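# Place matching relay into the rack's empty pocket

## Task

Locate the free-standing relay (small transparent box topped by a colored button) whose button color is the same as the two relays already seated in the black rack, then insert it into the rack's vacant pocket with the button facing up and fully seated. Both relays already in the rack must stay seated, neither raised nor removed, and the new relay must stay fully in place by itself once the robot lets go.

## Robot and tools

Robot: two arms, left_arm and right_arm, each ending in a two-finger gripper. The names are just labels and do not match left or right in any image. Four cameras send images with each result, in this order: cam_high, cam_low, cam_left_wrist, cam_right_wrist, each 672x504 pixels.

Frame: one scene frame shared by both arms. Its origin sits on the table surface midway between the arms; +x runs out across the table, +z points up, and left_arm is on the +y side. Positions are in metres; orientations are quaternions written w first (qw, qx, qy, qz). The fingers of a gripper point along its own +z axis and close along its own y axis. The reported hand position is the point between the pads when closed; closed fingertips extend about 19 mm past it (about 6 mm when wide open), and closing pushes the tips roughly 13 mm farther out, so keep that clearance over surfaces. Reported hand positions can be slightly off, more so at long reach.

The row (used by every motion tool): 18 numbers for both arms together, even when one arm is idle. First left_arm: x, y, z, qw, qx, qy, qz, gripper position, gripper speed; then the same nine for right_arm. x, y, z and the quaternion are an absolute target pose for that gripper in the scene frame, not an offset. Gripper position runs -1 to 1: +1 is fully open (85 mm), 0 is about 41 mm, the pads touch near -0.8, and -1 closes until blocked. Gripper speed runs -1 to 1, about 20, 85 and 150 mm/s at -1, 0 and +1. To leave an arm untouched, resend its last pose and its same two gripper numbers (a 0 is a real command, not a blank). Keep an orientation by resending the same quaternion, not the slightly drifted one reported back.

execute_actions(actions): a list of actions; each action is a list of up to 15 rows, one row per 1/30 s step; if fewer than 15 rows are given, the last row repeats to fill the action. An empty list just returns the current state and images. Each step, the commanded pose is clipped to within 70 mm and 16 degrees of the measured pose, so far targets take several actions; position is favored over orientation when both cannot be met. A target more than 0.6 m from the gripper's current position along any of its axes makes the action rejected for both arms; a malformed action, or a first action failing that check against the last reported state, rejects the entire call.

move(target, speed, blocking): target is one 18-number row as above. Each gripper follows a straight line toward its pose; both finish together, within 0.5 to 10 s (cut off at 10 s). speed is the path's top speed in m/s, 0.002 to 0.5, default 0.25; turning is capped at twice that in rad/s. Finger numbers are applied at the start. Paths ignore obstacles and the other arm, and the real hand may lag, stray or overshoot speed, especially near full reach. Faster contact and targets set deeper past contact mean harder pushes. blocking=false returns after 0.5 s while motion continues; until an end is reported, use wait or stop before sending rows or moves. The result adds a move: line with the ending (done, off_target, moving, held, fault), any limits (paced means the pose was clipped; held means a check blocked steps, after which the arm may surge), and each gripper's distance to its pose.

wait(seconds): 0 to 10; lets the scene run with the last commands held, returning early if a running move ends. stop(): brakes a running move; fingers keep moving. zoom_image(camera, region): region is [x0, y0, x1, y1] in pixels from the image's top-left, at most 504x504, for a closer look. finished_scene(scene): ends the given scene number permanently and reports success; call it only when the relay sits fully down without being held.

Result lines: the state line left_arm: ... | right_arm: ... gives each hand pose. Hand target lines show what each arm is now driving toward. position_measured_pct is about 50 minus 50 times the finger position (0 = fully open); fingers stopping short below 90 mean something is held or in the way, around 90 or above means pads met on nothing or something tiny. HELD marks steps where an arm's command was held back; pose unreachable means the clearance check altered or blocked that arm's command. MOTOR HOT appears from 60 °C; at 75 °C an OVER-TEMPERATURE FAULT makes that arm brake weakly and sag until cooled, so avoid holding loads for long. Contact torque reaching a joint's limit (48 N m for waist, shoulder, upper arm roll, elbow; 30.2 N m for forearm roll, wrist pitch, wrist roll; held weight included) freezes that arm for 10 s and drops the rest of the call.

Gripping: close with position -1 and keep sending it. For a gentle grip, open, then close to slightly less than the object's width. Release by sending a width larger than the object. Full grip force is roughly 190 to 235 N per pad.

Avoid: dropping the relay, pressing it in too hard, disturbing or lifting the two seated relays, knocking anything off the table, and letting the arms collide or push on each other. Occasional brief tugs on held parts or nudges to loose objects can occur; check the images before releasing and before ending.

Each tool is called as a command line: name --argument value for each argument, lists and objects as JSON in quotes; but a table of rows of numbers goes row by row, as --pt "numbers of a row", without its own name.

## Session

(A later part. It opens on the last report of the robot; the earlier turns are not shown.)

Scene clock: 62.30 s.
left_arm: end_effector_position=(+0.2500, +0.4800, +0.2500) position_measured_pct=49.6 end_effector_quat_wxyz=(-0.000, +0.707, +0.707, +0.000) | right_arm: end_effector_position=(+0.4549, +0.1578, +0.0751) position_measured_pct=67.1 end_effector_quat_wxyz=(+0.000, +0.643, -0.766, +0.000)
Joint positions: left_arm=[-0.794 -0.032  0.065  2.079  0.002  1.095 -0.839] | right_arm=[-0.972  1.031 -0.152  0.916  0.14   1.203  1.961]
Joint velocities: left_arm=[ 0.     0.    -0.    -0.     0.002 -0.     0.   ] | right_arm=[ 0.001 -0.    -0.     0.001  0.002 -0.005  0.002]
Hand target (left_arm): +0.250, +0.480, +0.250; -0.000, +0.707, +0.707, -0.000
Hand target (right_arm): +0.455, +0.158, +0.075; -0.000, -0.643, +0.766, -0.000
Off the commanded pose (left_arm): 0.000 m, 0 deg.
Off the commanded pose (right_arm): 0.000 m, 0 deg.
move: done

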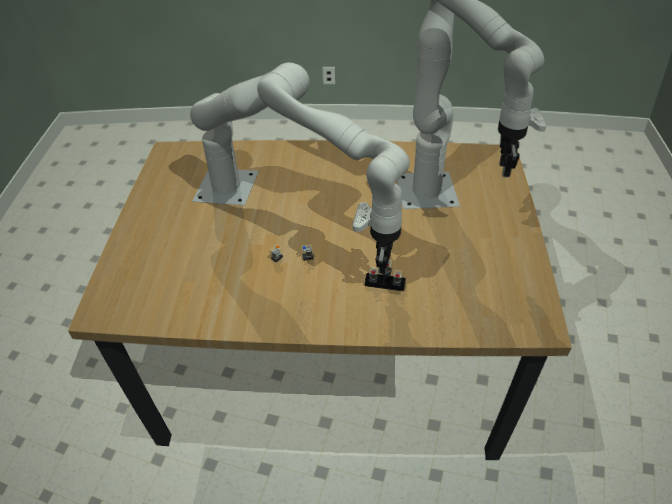

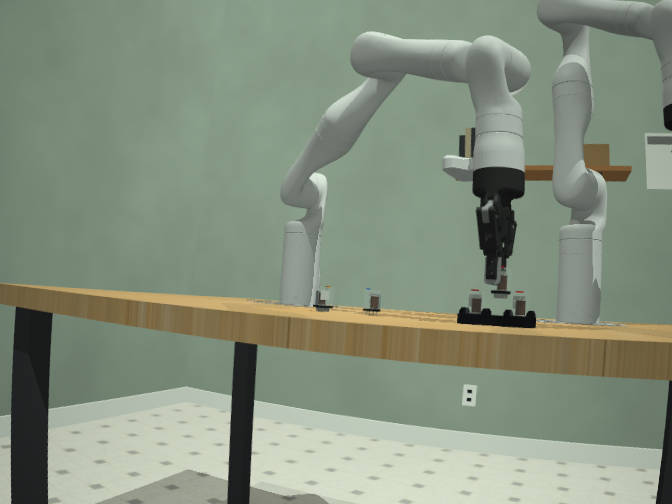

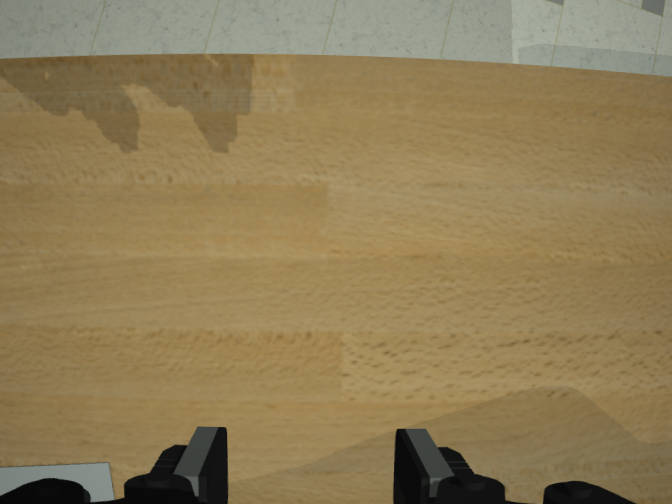

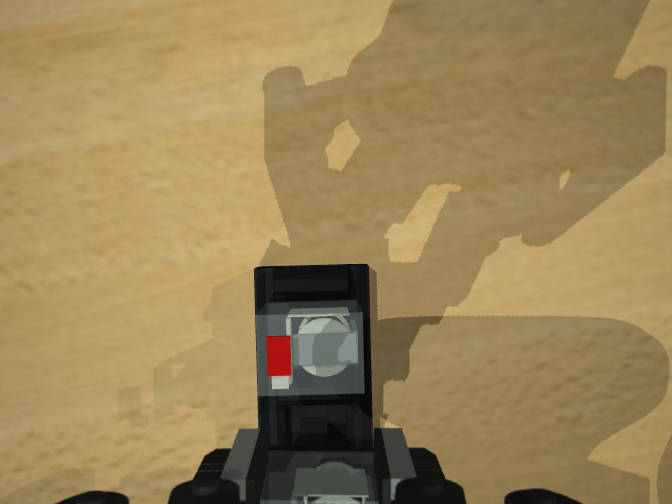

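move --target '[0.25,0.48,0.25,0,0.707,0.707,0,0,0,0.458,0.1575,0.056,0,0.643,-0.766,0,-1,0]' --speed 0.03

zoom_image --camera "cam_low" --region '[440, 240, 560, 340]'

zoom_image --camera "cam_high" --region '[340, 230, 430, 305]'

Scene clock: 68.80 s.
left_arm: end_effector_position=(+0.2500, +0.4800, +0.2500) position_measured_pct=49.6 end_effector_quat_wxyz=(+0.000, +0.707, +0.707, +0.000) | right_arm: end_effector_position=(+0.4580, +0.1574, +0.0561) position_measured_pct=67.1 end_effector_quat_wxyz=(-0.000, +0.643, -0.766, +0.000)
Joint positions: left_arm=[-0.794 -0.032  0.065  2.079  0.002  1.095 -0.839] | right_arm=[-0.968  1.057 -0.151  0.923  0.143  1.17   1.964]
Joint velocities: left_arm=[-0.002 -0.     0.001  0.    -0.001 -0.001 -0.   ] | right_arm=[ 0.     0.004  0.    -0.002  0.001 -0.002  0.   ]
Hand target (left_arm): +0.250, +0.480, +0.250; -0.000, +0.707, +0.707, -0.000
Hand target (right_arm): +0.458, +0.157, +0.056; +0.000, -0.643, +0.766, -0.000
Off the commanded pose (left_arm): 0.000 m, 0 deg.
Off the commanded pose (right_arm): 0.000 m, 0 deg.
move: done

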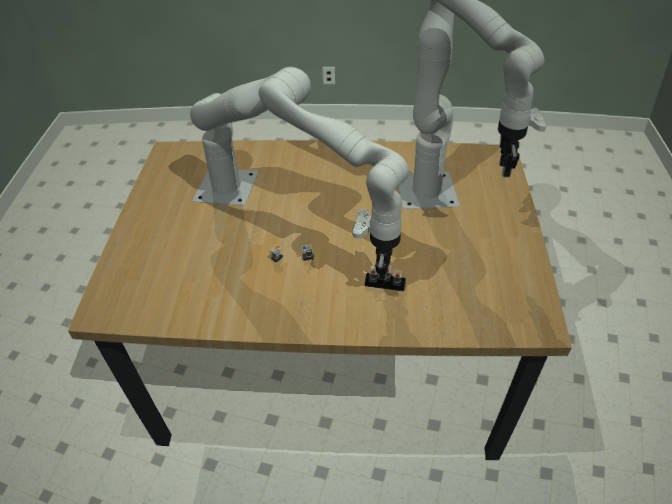

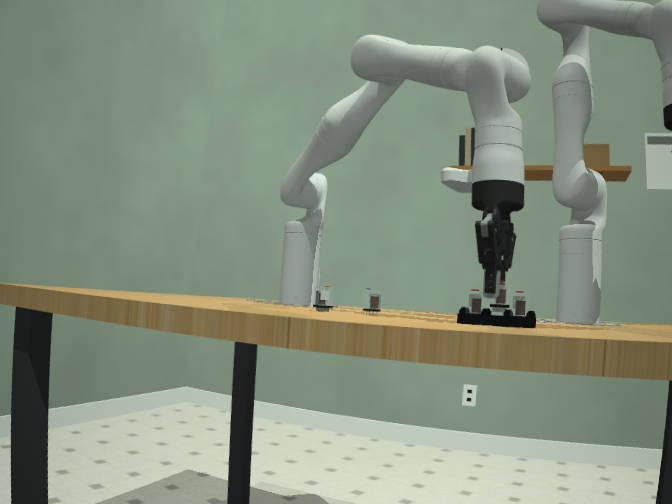

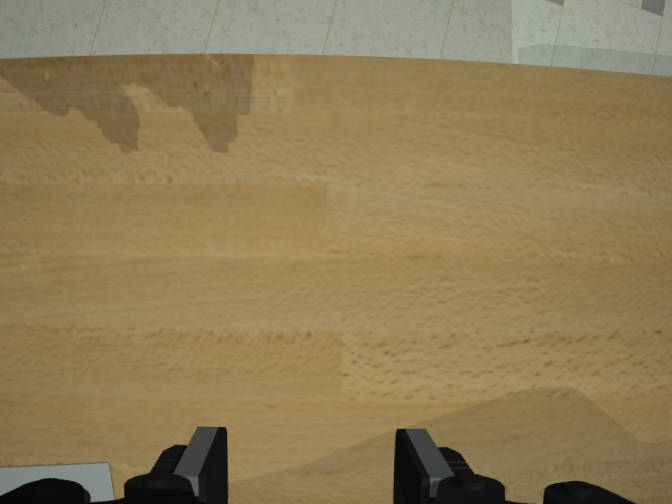

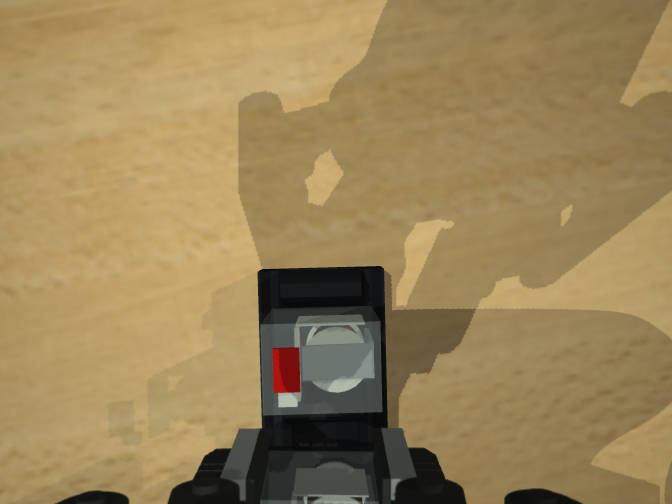

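Region (440, 240, 560, 340) of cam_low's 672x504 image, scaled by 4.200, with more detail than that image has.

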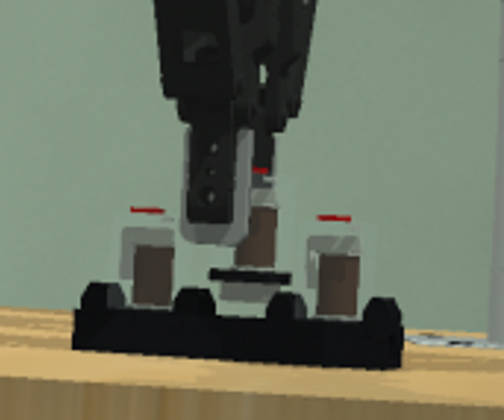

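Region (340, 230, 430, 305) of cam_high's 672x504 image, scaled by 5.600, with more detail than that image has.

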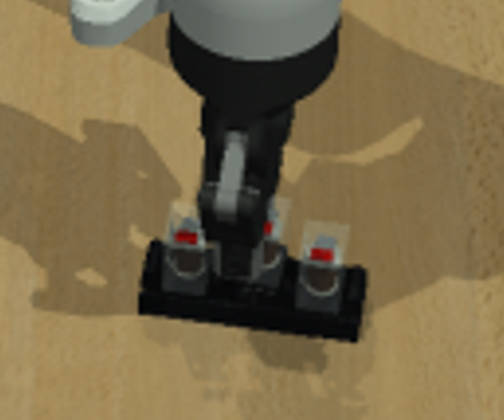

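move --target '[0.25,0.48,0.25,0,0.707,0.707,0,0,0,0.4575,0.154,0.054,0,0.643,-0.766,0,-1,0]' --speed 0.03

move --target '[0.25,0.48,0.25,0,0.707,0.707,0,0,0,0.4575,0.154,0.045,0,0.643,-0.766,0,-1,0]' --speed 0.015

zoom_image --camera "cam_low" --region '[440, 240, 560, 340]'

Scene clock: 76.53 s.
left_arm: end_effector_position=(+0.2500, +0.4800, +0.2500) position_measured_pct=49.6 end_effector_quat_wxyz=(+0.000, +0.707, +0.707, +0.000) | right_arm: end_effector_position=(+0.4575, +0.1540, +0.0540) position_measured_pct=67.1 end_effector_quat_wxyz=(+0.000, +0.643, -0.766, +0.000)
Joint positions: left_arm=[-0.794 -0.032  0.065  2.079  0.002  1.095 -0.839] | right_arm=[-0.964  1.052 -0.151  0.943  0.144  1.156  1.965]
Joint velocities: left_arm=[-0. -0. -0. -0.  0. -0. -0.] | right_arm=[ 0.001 -0.004 -0.     0.004  0.001 -0.005  0.   ]
Hand target (left_arm): +0.250, +0.480, +0.250; +0.000, +0.707, +0.707, -0.000
Hand target (right_arm): +0.457, +0.154, +0.054; -0.000, -0.643, +0.766, +0.000
Off the commanded pose (left_arm): 0.000 m, 0 deg.
Off the commanded pose (right_arm): 0.000 m, 0 deg.
move: done

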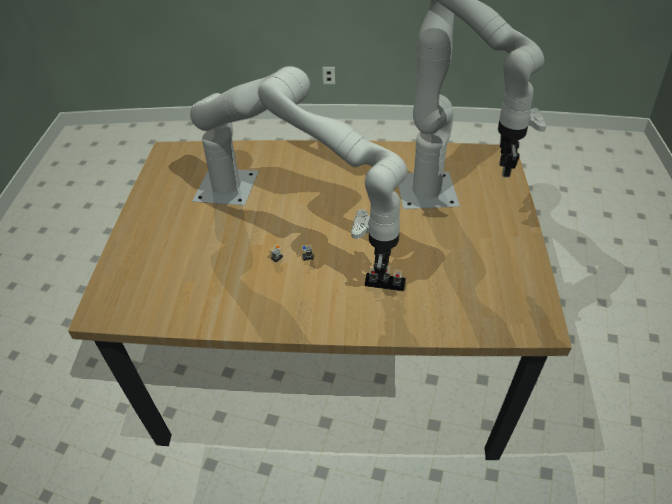

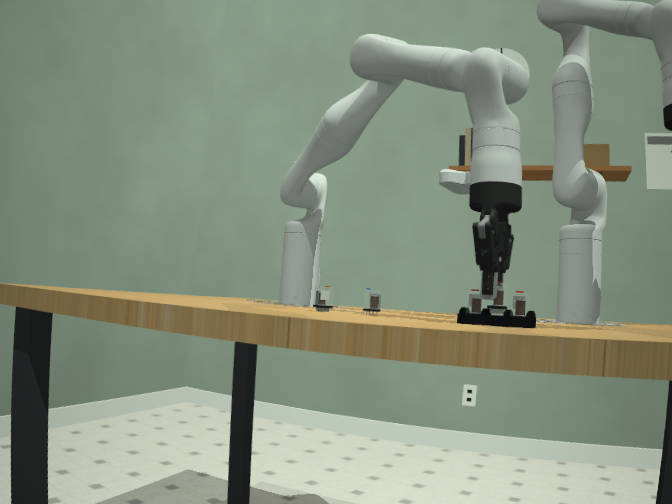

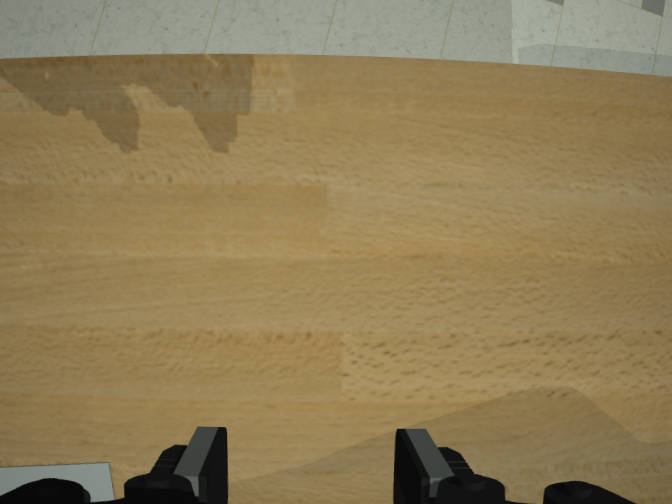

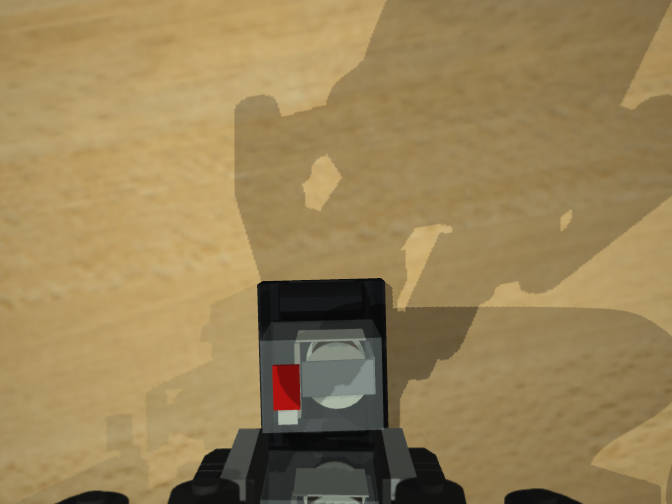

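Scene clock: 77.37 s.
left_arm: end_effector_position=(+0.2500, +0.4800, +0.2500) position_measured_pct=49.6 end_effector_quat_wxyz=(+0.000, +0.707, +0.707, +0.000) | right_arm: end_effector_position=(+0.4573, +0.1542, +0.0454) position_measured_pct=67.1 end_effector_quat_wxyz=(-0.000, +0.643, -0.766, -0.000)
Joint positions: left_arm=[-0.794 -0.032  0.065  2.079  0.002  1.095 -0.839] | right_arm=[-0.964  1.062 -0.151  0.949  0.145  1.139  1.964]
Joint velocities: left_arm=[ 0.001 -0.     0.001 -0.     0.    -0.001  0.   ] | right_arm=[-0.001  0.002 -0.001  0.001 -0.001 -0.002  0.002]
Hand target (left_arm): +0.250, +0.480, +0.250; +0.000, +0.707, +0.707, -0.000
Hand target (right_arm): +0.457, +0.154, +0.045; +0.000, -0.643, +0.766, -0.000
Off the commanded pose (left_arm): 0.000 m, 0 deg.
Off the commanded pose (right_arm): 0.000 m, 0 deg.
move: done

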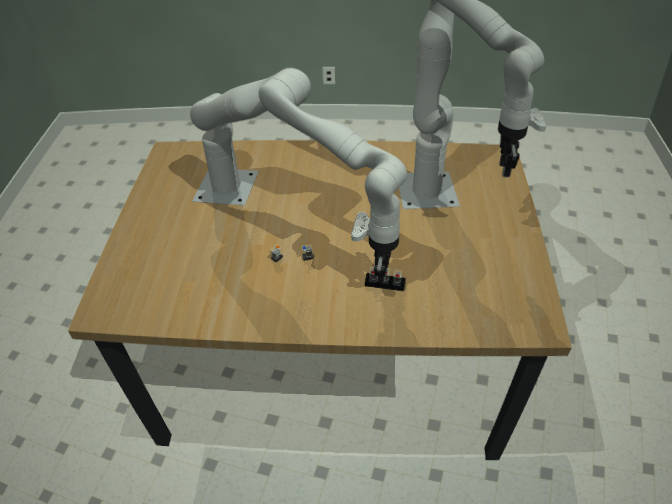

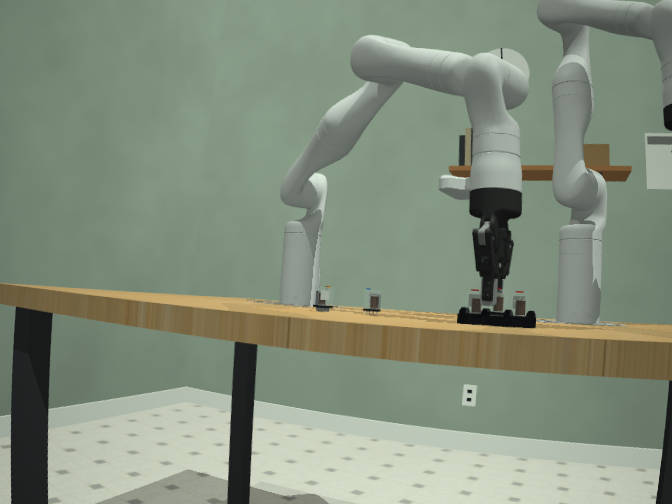

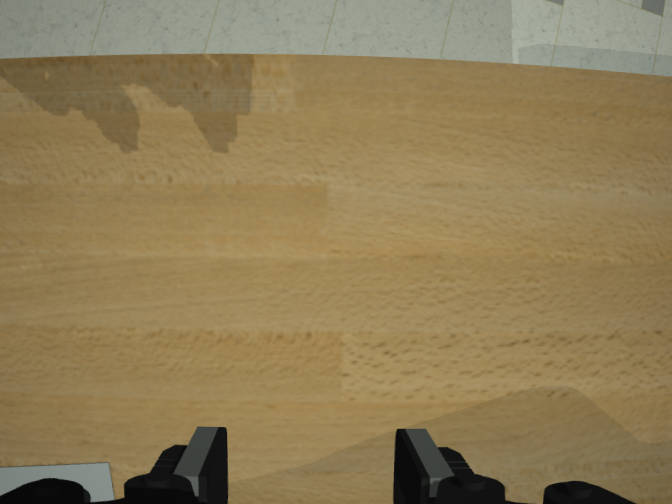

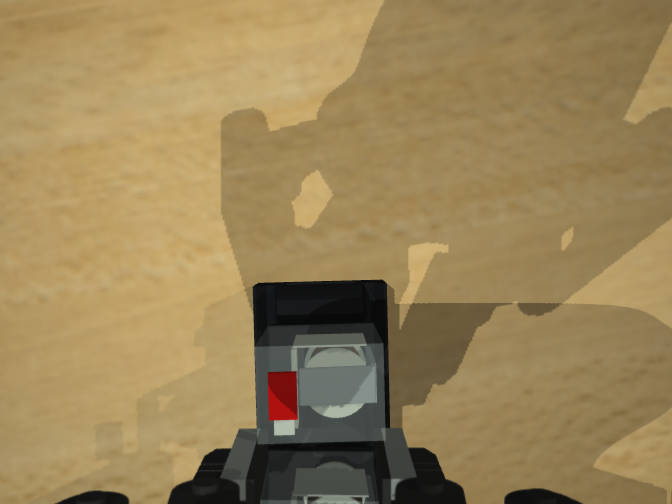

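Region (440, 240, 560, 340) of cam_low's 672x504 image, scaled by 4.200, with more detail than that image has.

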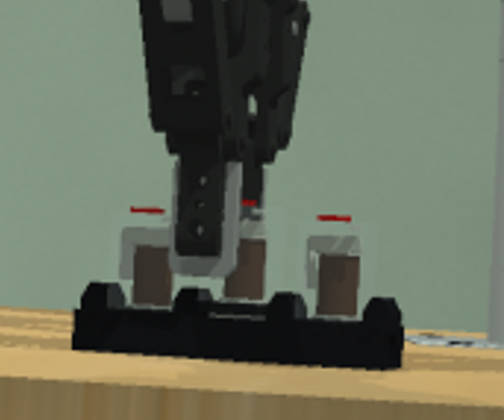

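Going in. About 4 mm remain.

move --target '[0.25,0.48,0.25,0,0.707,0.707,0,0,0,0.4575,0.154,0.040,0,0.643,-0.766,0,-1,0]' --speed 0.015

zoom_image --camera "cam_low" --region '[440, 240, 560, 340]'

Scene clock: 80.90 s.
left_arm: end_effector_position=(+0.2500, +0.4800, +0.2500) position_measured_pct=49.6 end_effector_quat_wxyz=(+0.000, +0.707, +0.707, +0.000) | right_arm: end_effector_position=(+0.4574, +0.1546, +0.0414) position_measured_pct=67.1 end_effector_quat_wxyz=(-0.001, +0.643, -0.766, -0.000)
Joint positions: left_arm=[-0.794 -0.032  0.065  2.079  0.002  1.095 -0.839] | right_arm=[-0.964  1.067 -0.151  0.952  0.145  1.13   1.963]
Joint velocities: left_arm=[-0.001  0.    -0.    -0.     0.001 -0.001  0.   ] | right_arm=[-0.    -0.     0.001  0.003 -0.002 -0.003  0.001]
Hand target (left_arm): +0.250, +0.480, +0.250; +0.000, +0.707, +0.707, -0.000
Hand target (right_arm): +0.457, +0.154, +0.040; -0.000, -0.643, +0.766, -0.000
Off the commanded pose (left_arm): 0.000 m, 0 deg.
Off the commanded pose (right_arm): 0.002 m, 0 deg.
move: done

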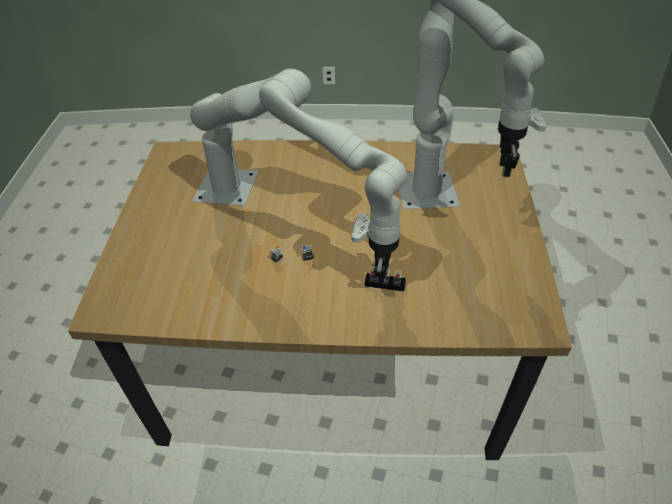

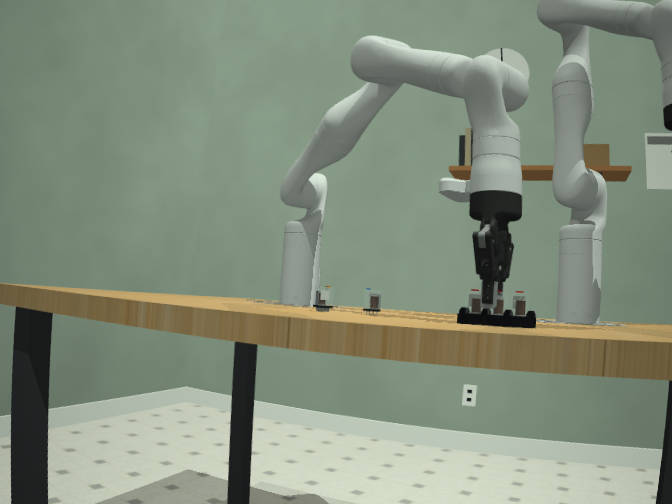

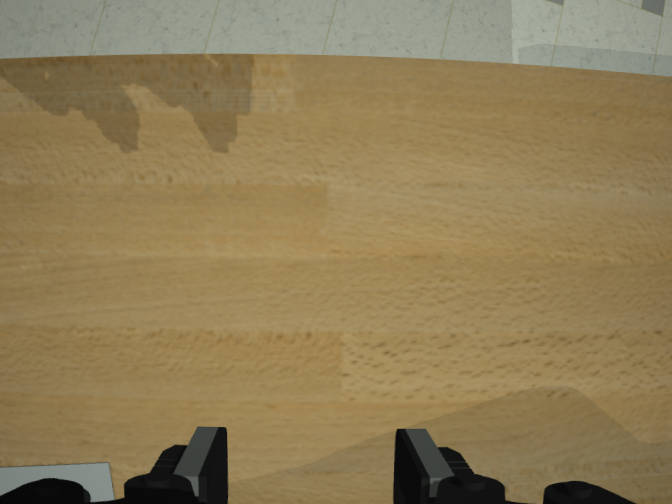

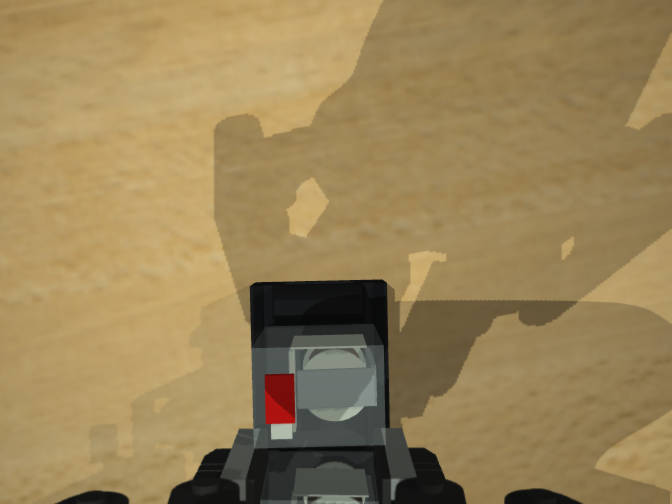

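Region (440, 240, 560, 340) of cam_low's 672x504 image, scaled by 4.200, with more detail than that image has.

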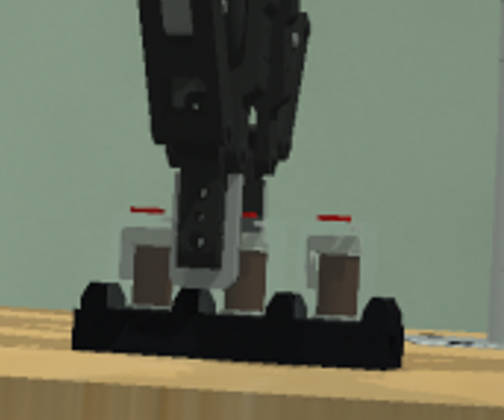

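move --target '[0.25,0.48,0.25,0,0.707,0.707,0,0,0,0.4575,0.154,0.036,0,0.643,-0.766,0,-1,0]' --speed 0.015

move --target '[0.25,0.48,0.25,0,0.707,0.707,0,0,0,0.4575,0.154,0.041,0,0.643,-0.766,0,-0.1,0]' --speed 0.015

move --target '[0.25,0.48,0.25,0,0.707,0.707,0,0,0,0.44,0.10,0.14,0,0.643,-0.766,0,-0.1,0]' --speed 0.15

zoom_image --camera "cam_low" --region '[440, 240, 560, 340]'

Scene clock: 87.70 s.
left_arm: end_effector_position=(+0.2500, +0.4800, +0.2500) position_measured_pct=49.6 end_effector_quat_wxyz=(+0.000, +0.707, +0.707, +0.000) | right_arm: end_effector_position=(+0.4585, +0.1557, +0.0410) position_measured_pct=67.1 end_effector_quat_wxyz=(-0.003, +0.643, -0.766, -0.001)
Joint positions: left_arm=[-0.794 -0.032  0.065  2.079  0.002  1.095 -0.839] | right_arm=[-0.964  1.067 -0.15   0.953  0.146  1.123  1.963]
Joint velocities: left_arm=[ 0.001 -0.    -0.002 -0.    -0.001 -0.     0.   ] | right_arm=[-0.    -0.001  0.001  0.001 -0.    -0.     0.001]
Hand target (left_arm): +0.250, +0.480, +0.250; +0.000, +0.707, +0.707, -0.000
Hand target (right_arm): +0.457, +0.154, +0.036; -0.000, -0.643, +0.766, -0.000
Off the commanded pose (left_arm): 0.000 m, 0 deg.
Off the commanded pose (right_arm): 0.005 m, 0 deg.
move: off_target (right_arm)

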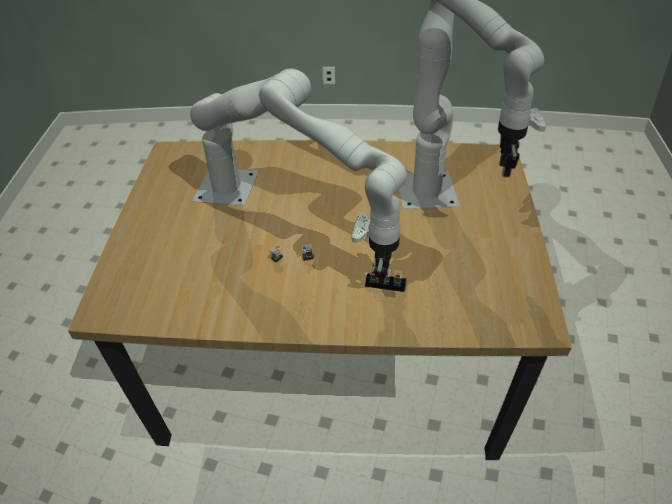

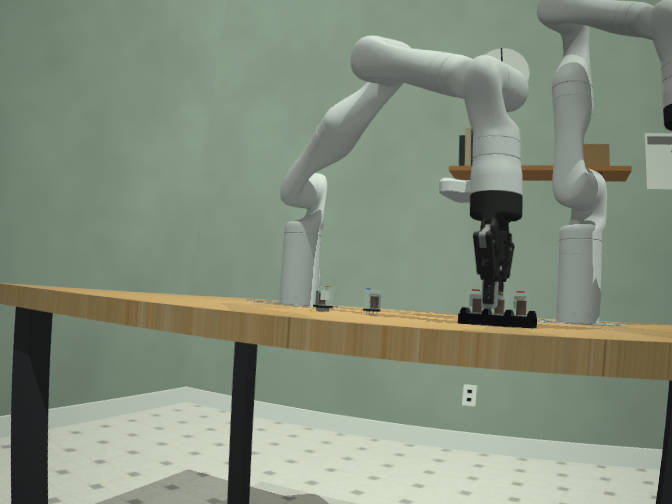

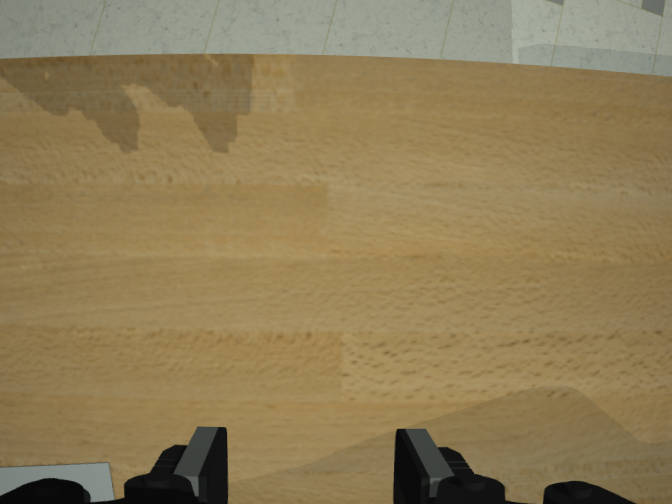

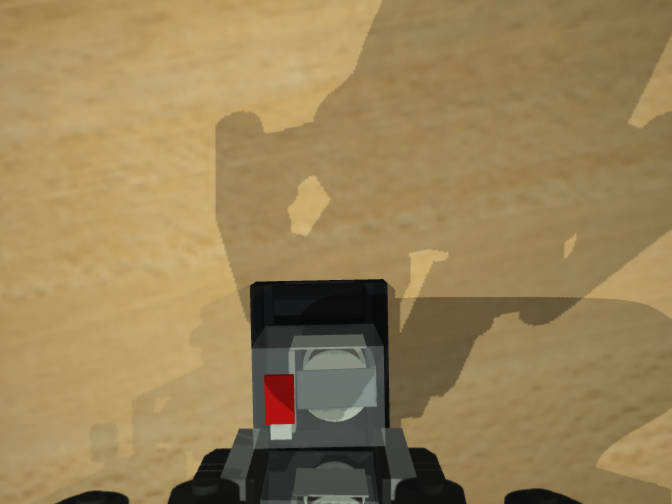

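Scene clock: 88.40 s.
left_arm: end_effector_position=(+0.2500, +0.4800, +0.2500) position_measured_pct=49.6 end_effector_quat_wxyz=(+0.000, +0.707, +0.707, +0.000) | right_arm: end_effector_position=(+0.4575, +0.1540, +0.0410) position_measured_pct=54.8 end_effector_quat_wxyz=(-0.000, +0.643, -0.766, -0.000)
Joint positions: left_arm=[-0.794 -0.032  0.065  2.079  0.002  1.095 -0.839] | right_arm=[-0.964  1.067 -0.15   0.952  0.145  1.131  1.963]
Joint velocities: left_arm=[-0.001  0.    -0.001  0.    -0.    -0.002 -0.   ] | right_arm=[ 0.     0.001 -0.001 -0.001 -0.     0.003  0.001]
Hand target (left_arm): +0.250, +0.480, +0.250; +0.000, +0.707, +0.707, -0.000
Hand target (right_arm): +0.457, +0.154, +0.041; -0.000, -0.643, +0.766, +0.000
Off the commanded pose (left_arm): 0.000 m, 0 deg.
Off the commanded pose (right_arm): 0.000 m, 0 deg.
move: done

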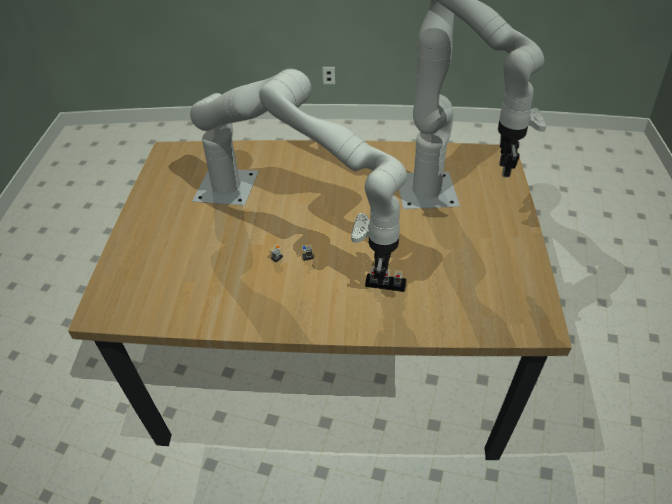

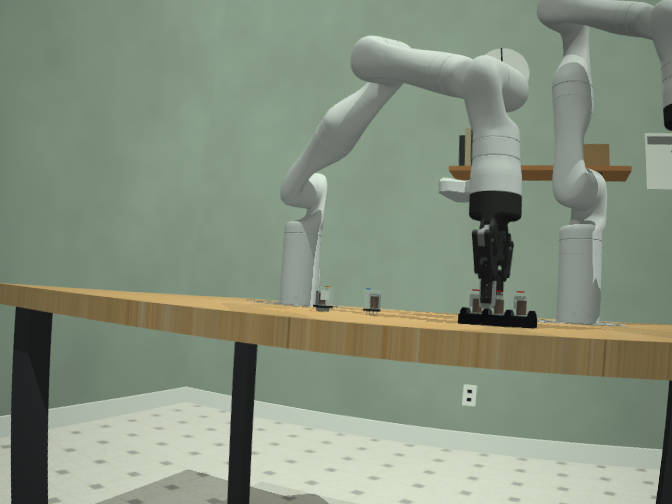

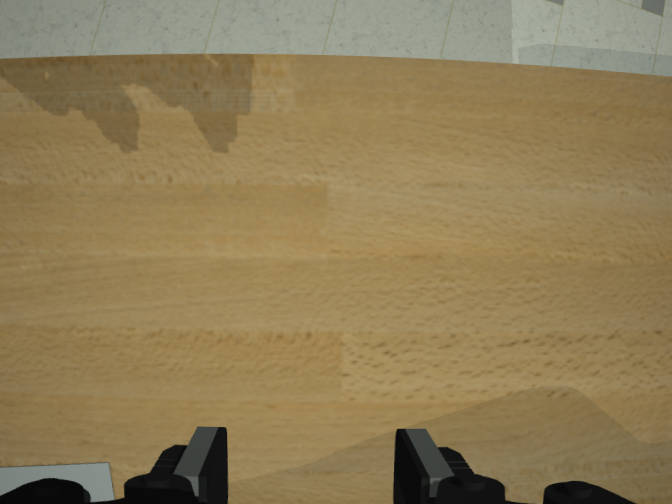

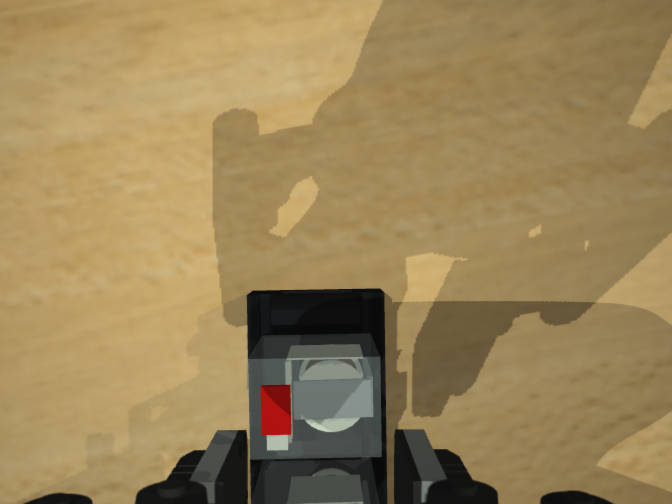

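Scene clock: 89.67 s.
left_arm: end_effector_position=(+0.2500, +0.4800, +0.2500) position_measured_pct=49.6 end_effector_quat_wxyz=(+0.000, +0.707, +0.707, +0.000) | right_arm: end_effector_position=(+0.4400, +0.1003, +0.1399) position_measured_pct=54.8 end_effector_quat_wxyz=(+0.000, +0.643, -0.766, -0.000)
Joint positions: left_arm=[-0.794 -0.032  0.065  2.079  0.002  1.095 -0.839] | right_arm=[-0.914  0.826 -0.164  1.136  0.129  1.189  1.988]
Joint velocities: left_arm=[-0.001  0.    -0.001 -0.     0.    -0.001  0.   ] | right_arm=[ 0.001 -0.005 -0.001  0.003  0.002 -0.001 -0.002]
Hand target (left_arm): +0.250, +0.480, +0.250; +0.000, +0.707, +0.707, -0.000
Hand target (right_arm): +0.440, +0.100, +0.140; -0.000, -0.643, +0.766, +0.000
Off the commanded pose (left_arm): 0.000 m, 0 deg.
Off the commanded pose (right_arm): 0.000 m, 0 deg.
move: done

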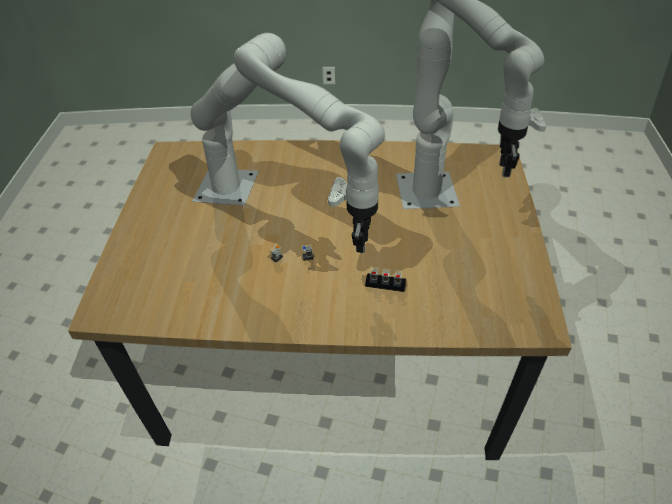

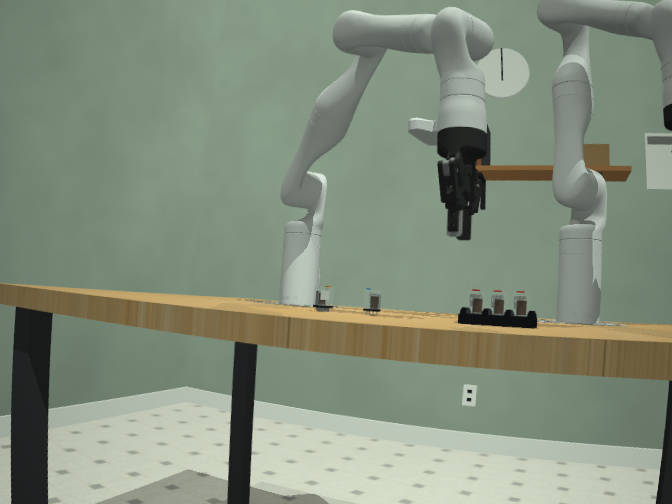

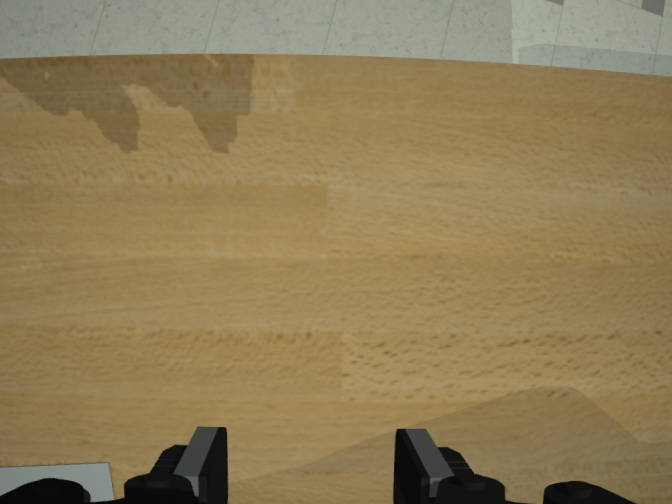

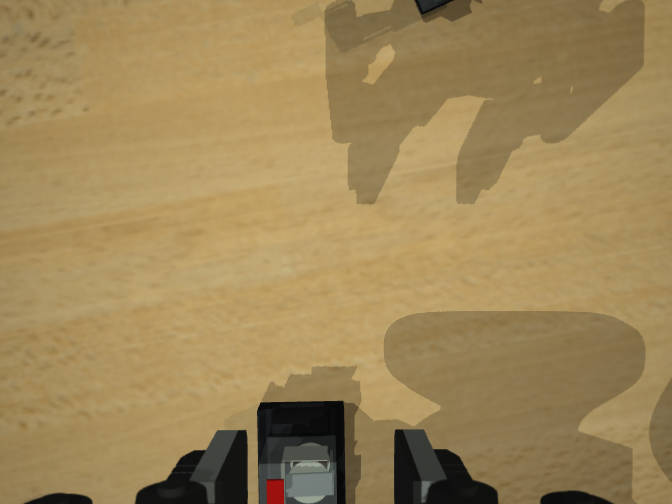

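Region (440, 240, 560, 340) of cam_low's 672x504 image, scaled by 4.200, with more detail than that image has.

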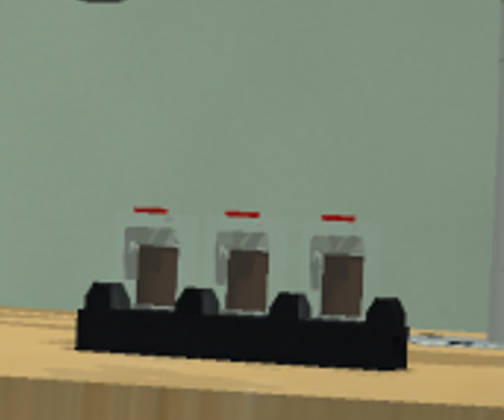

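finished_scene --scene 1

The scene is finished: the task was done.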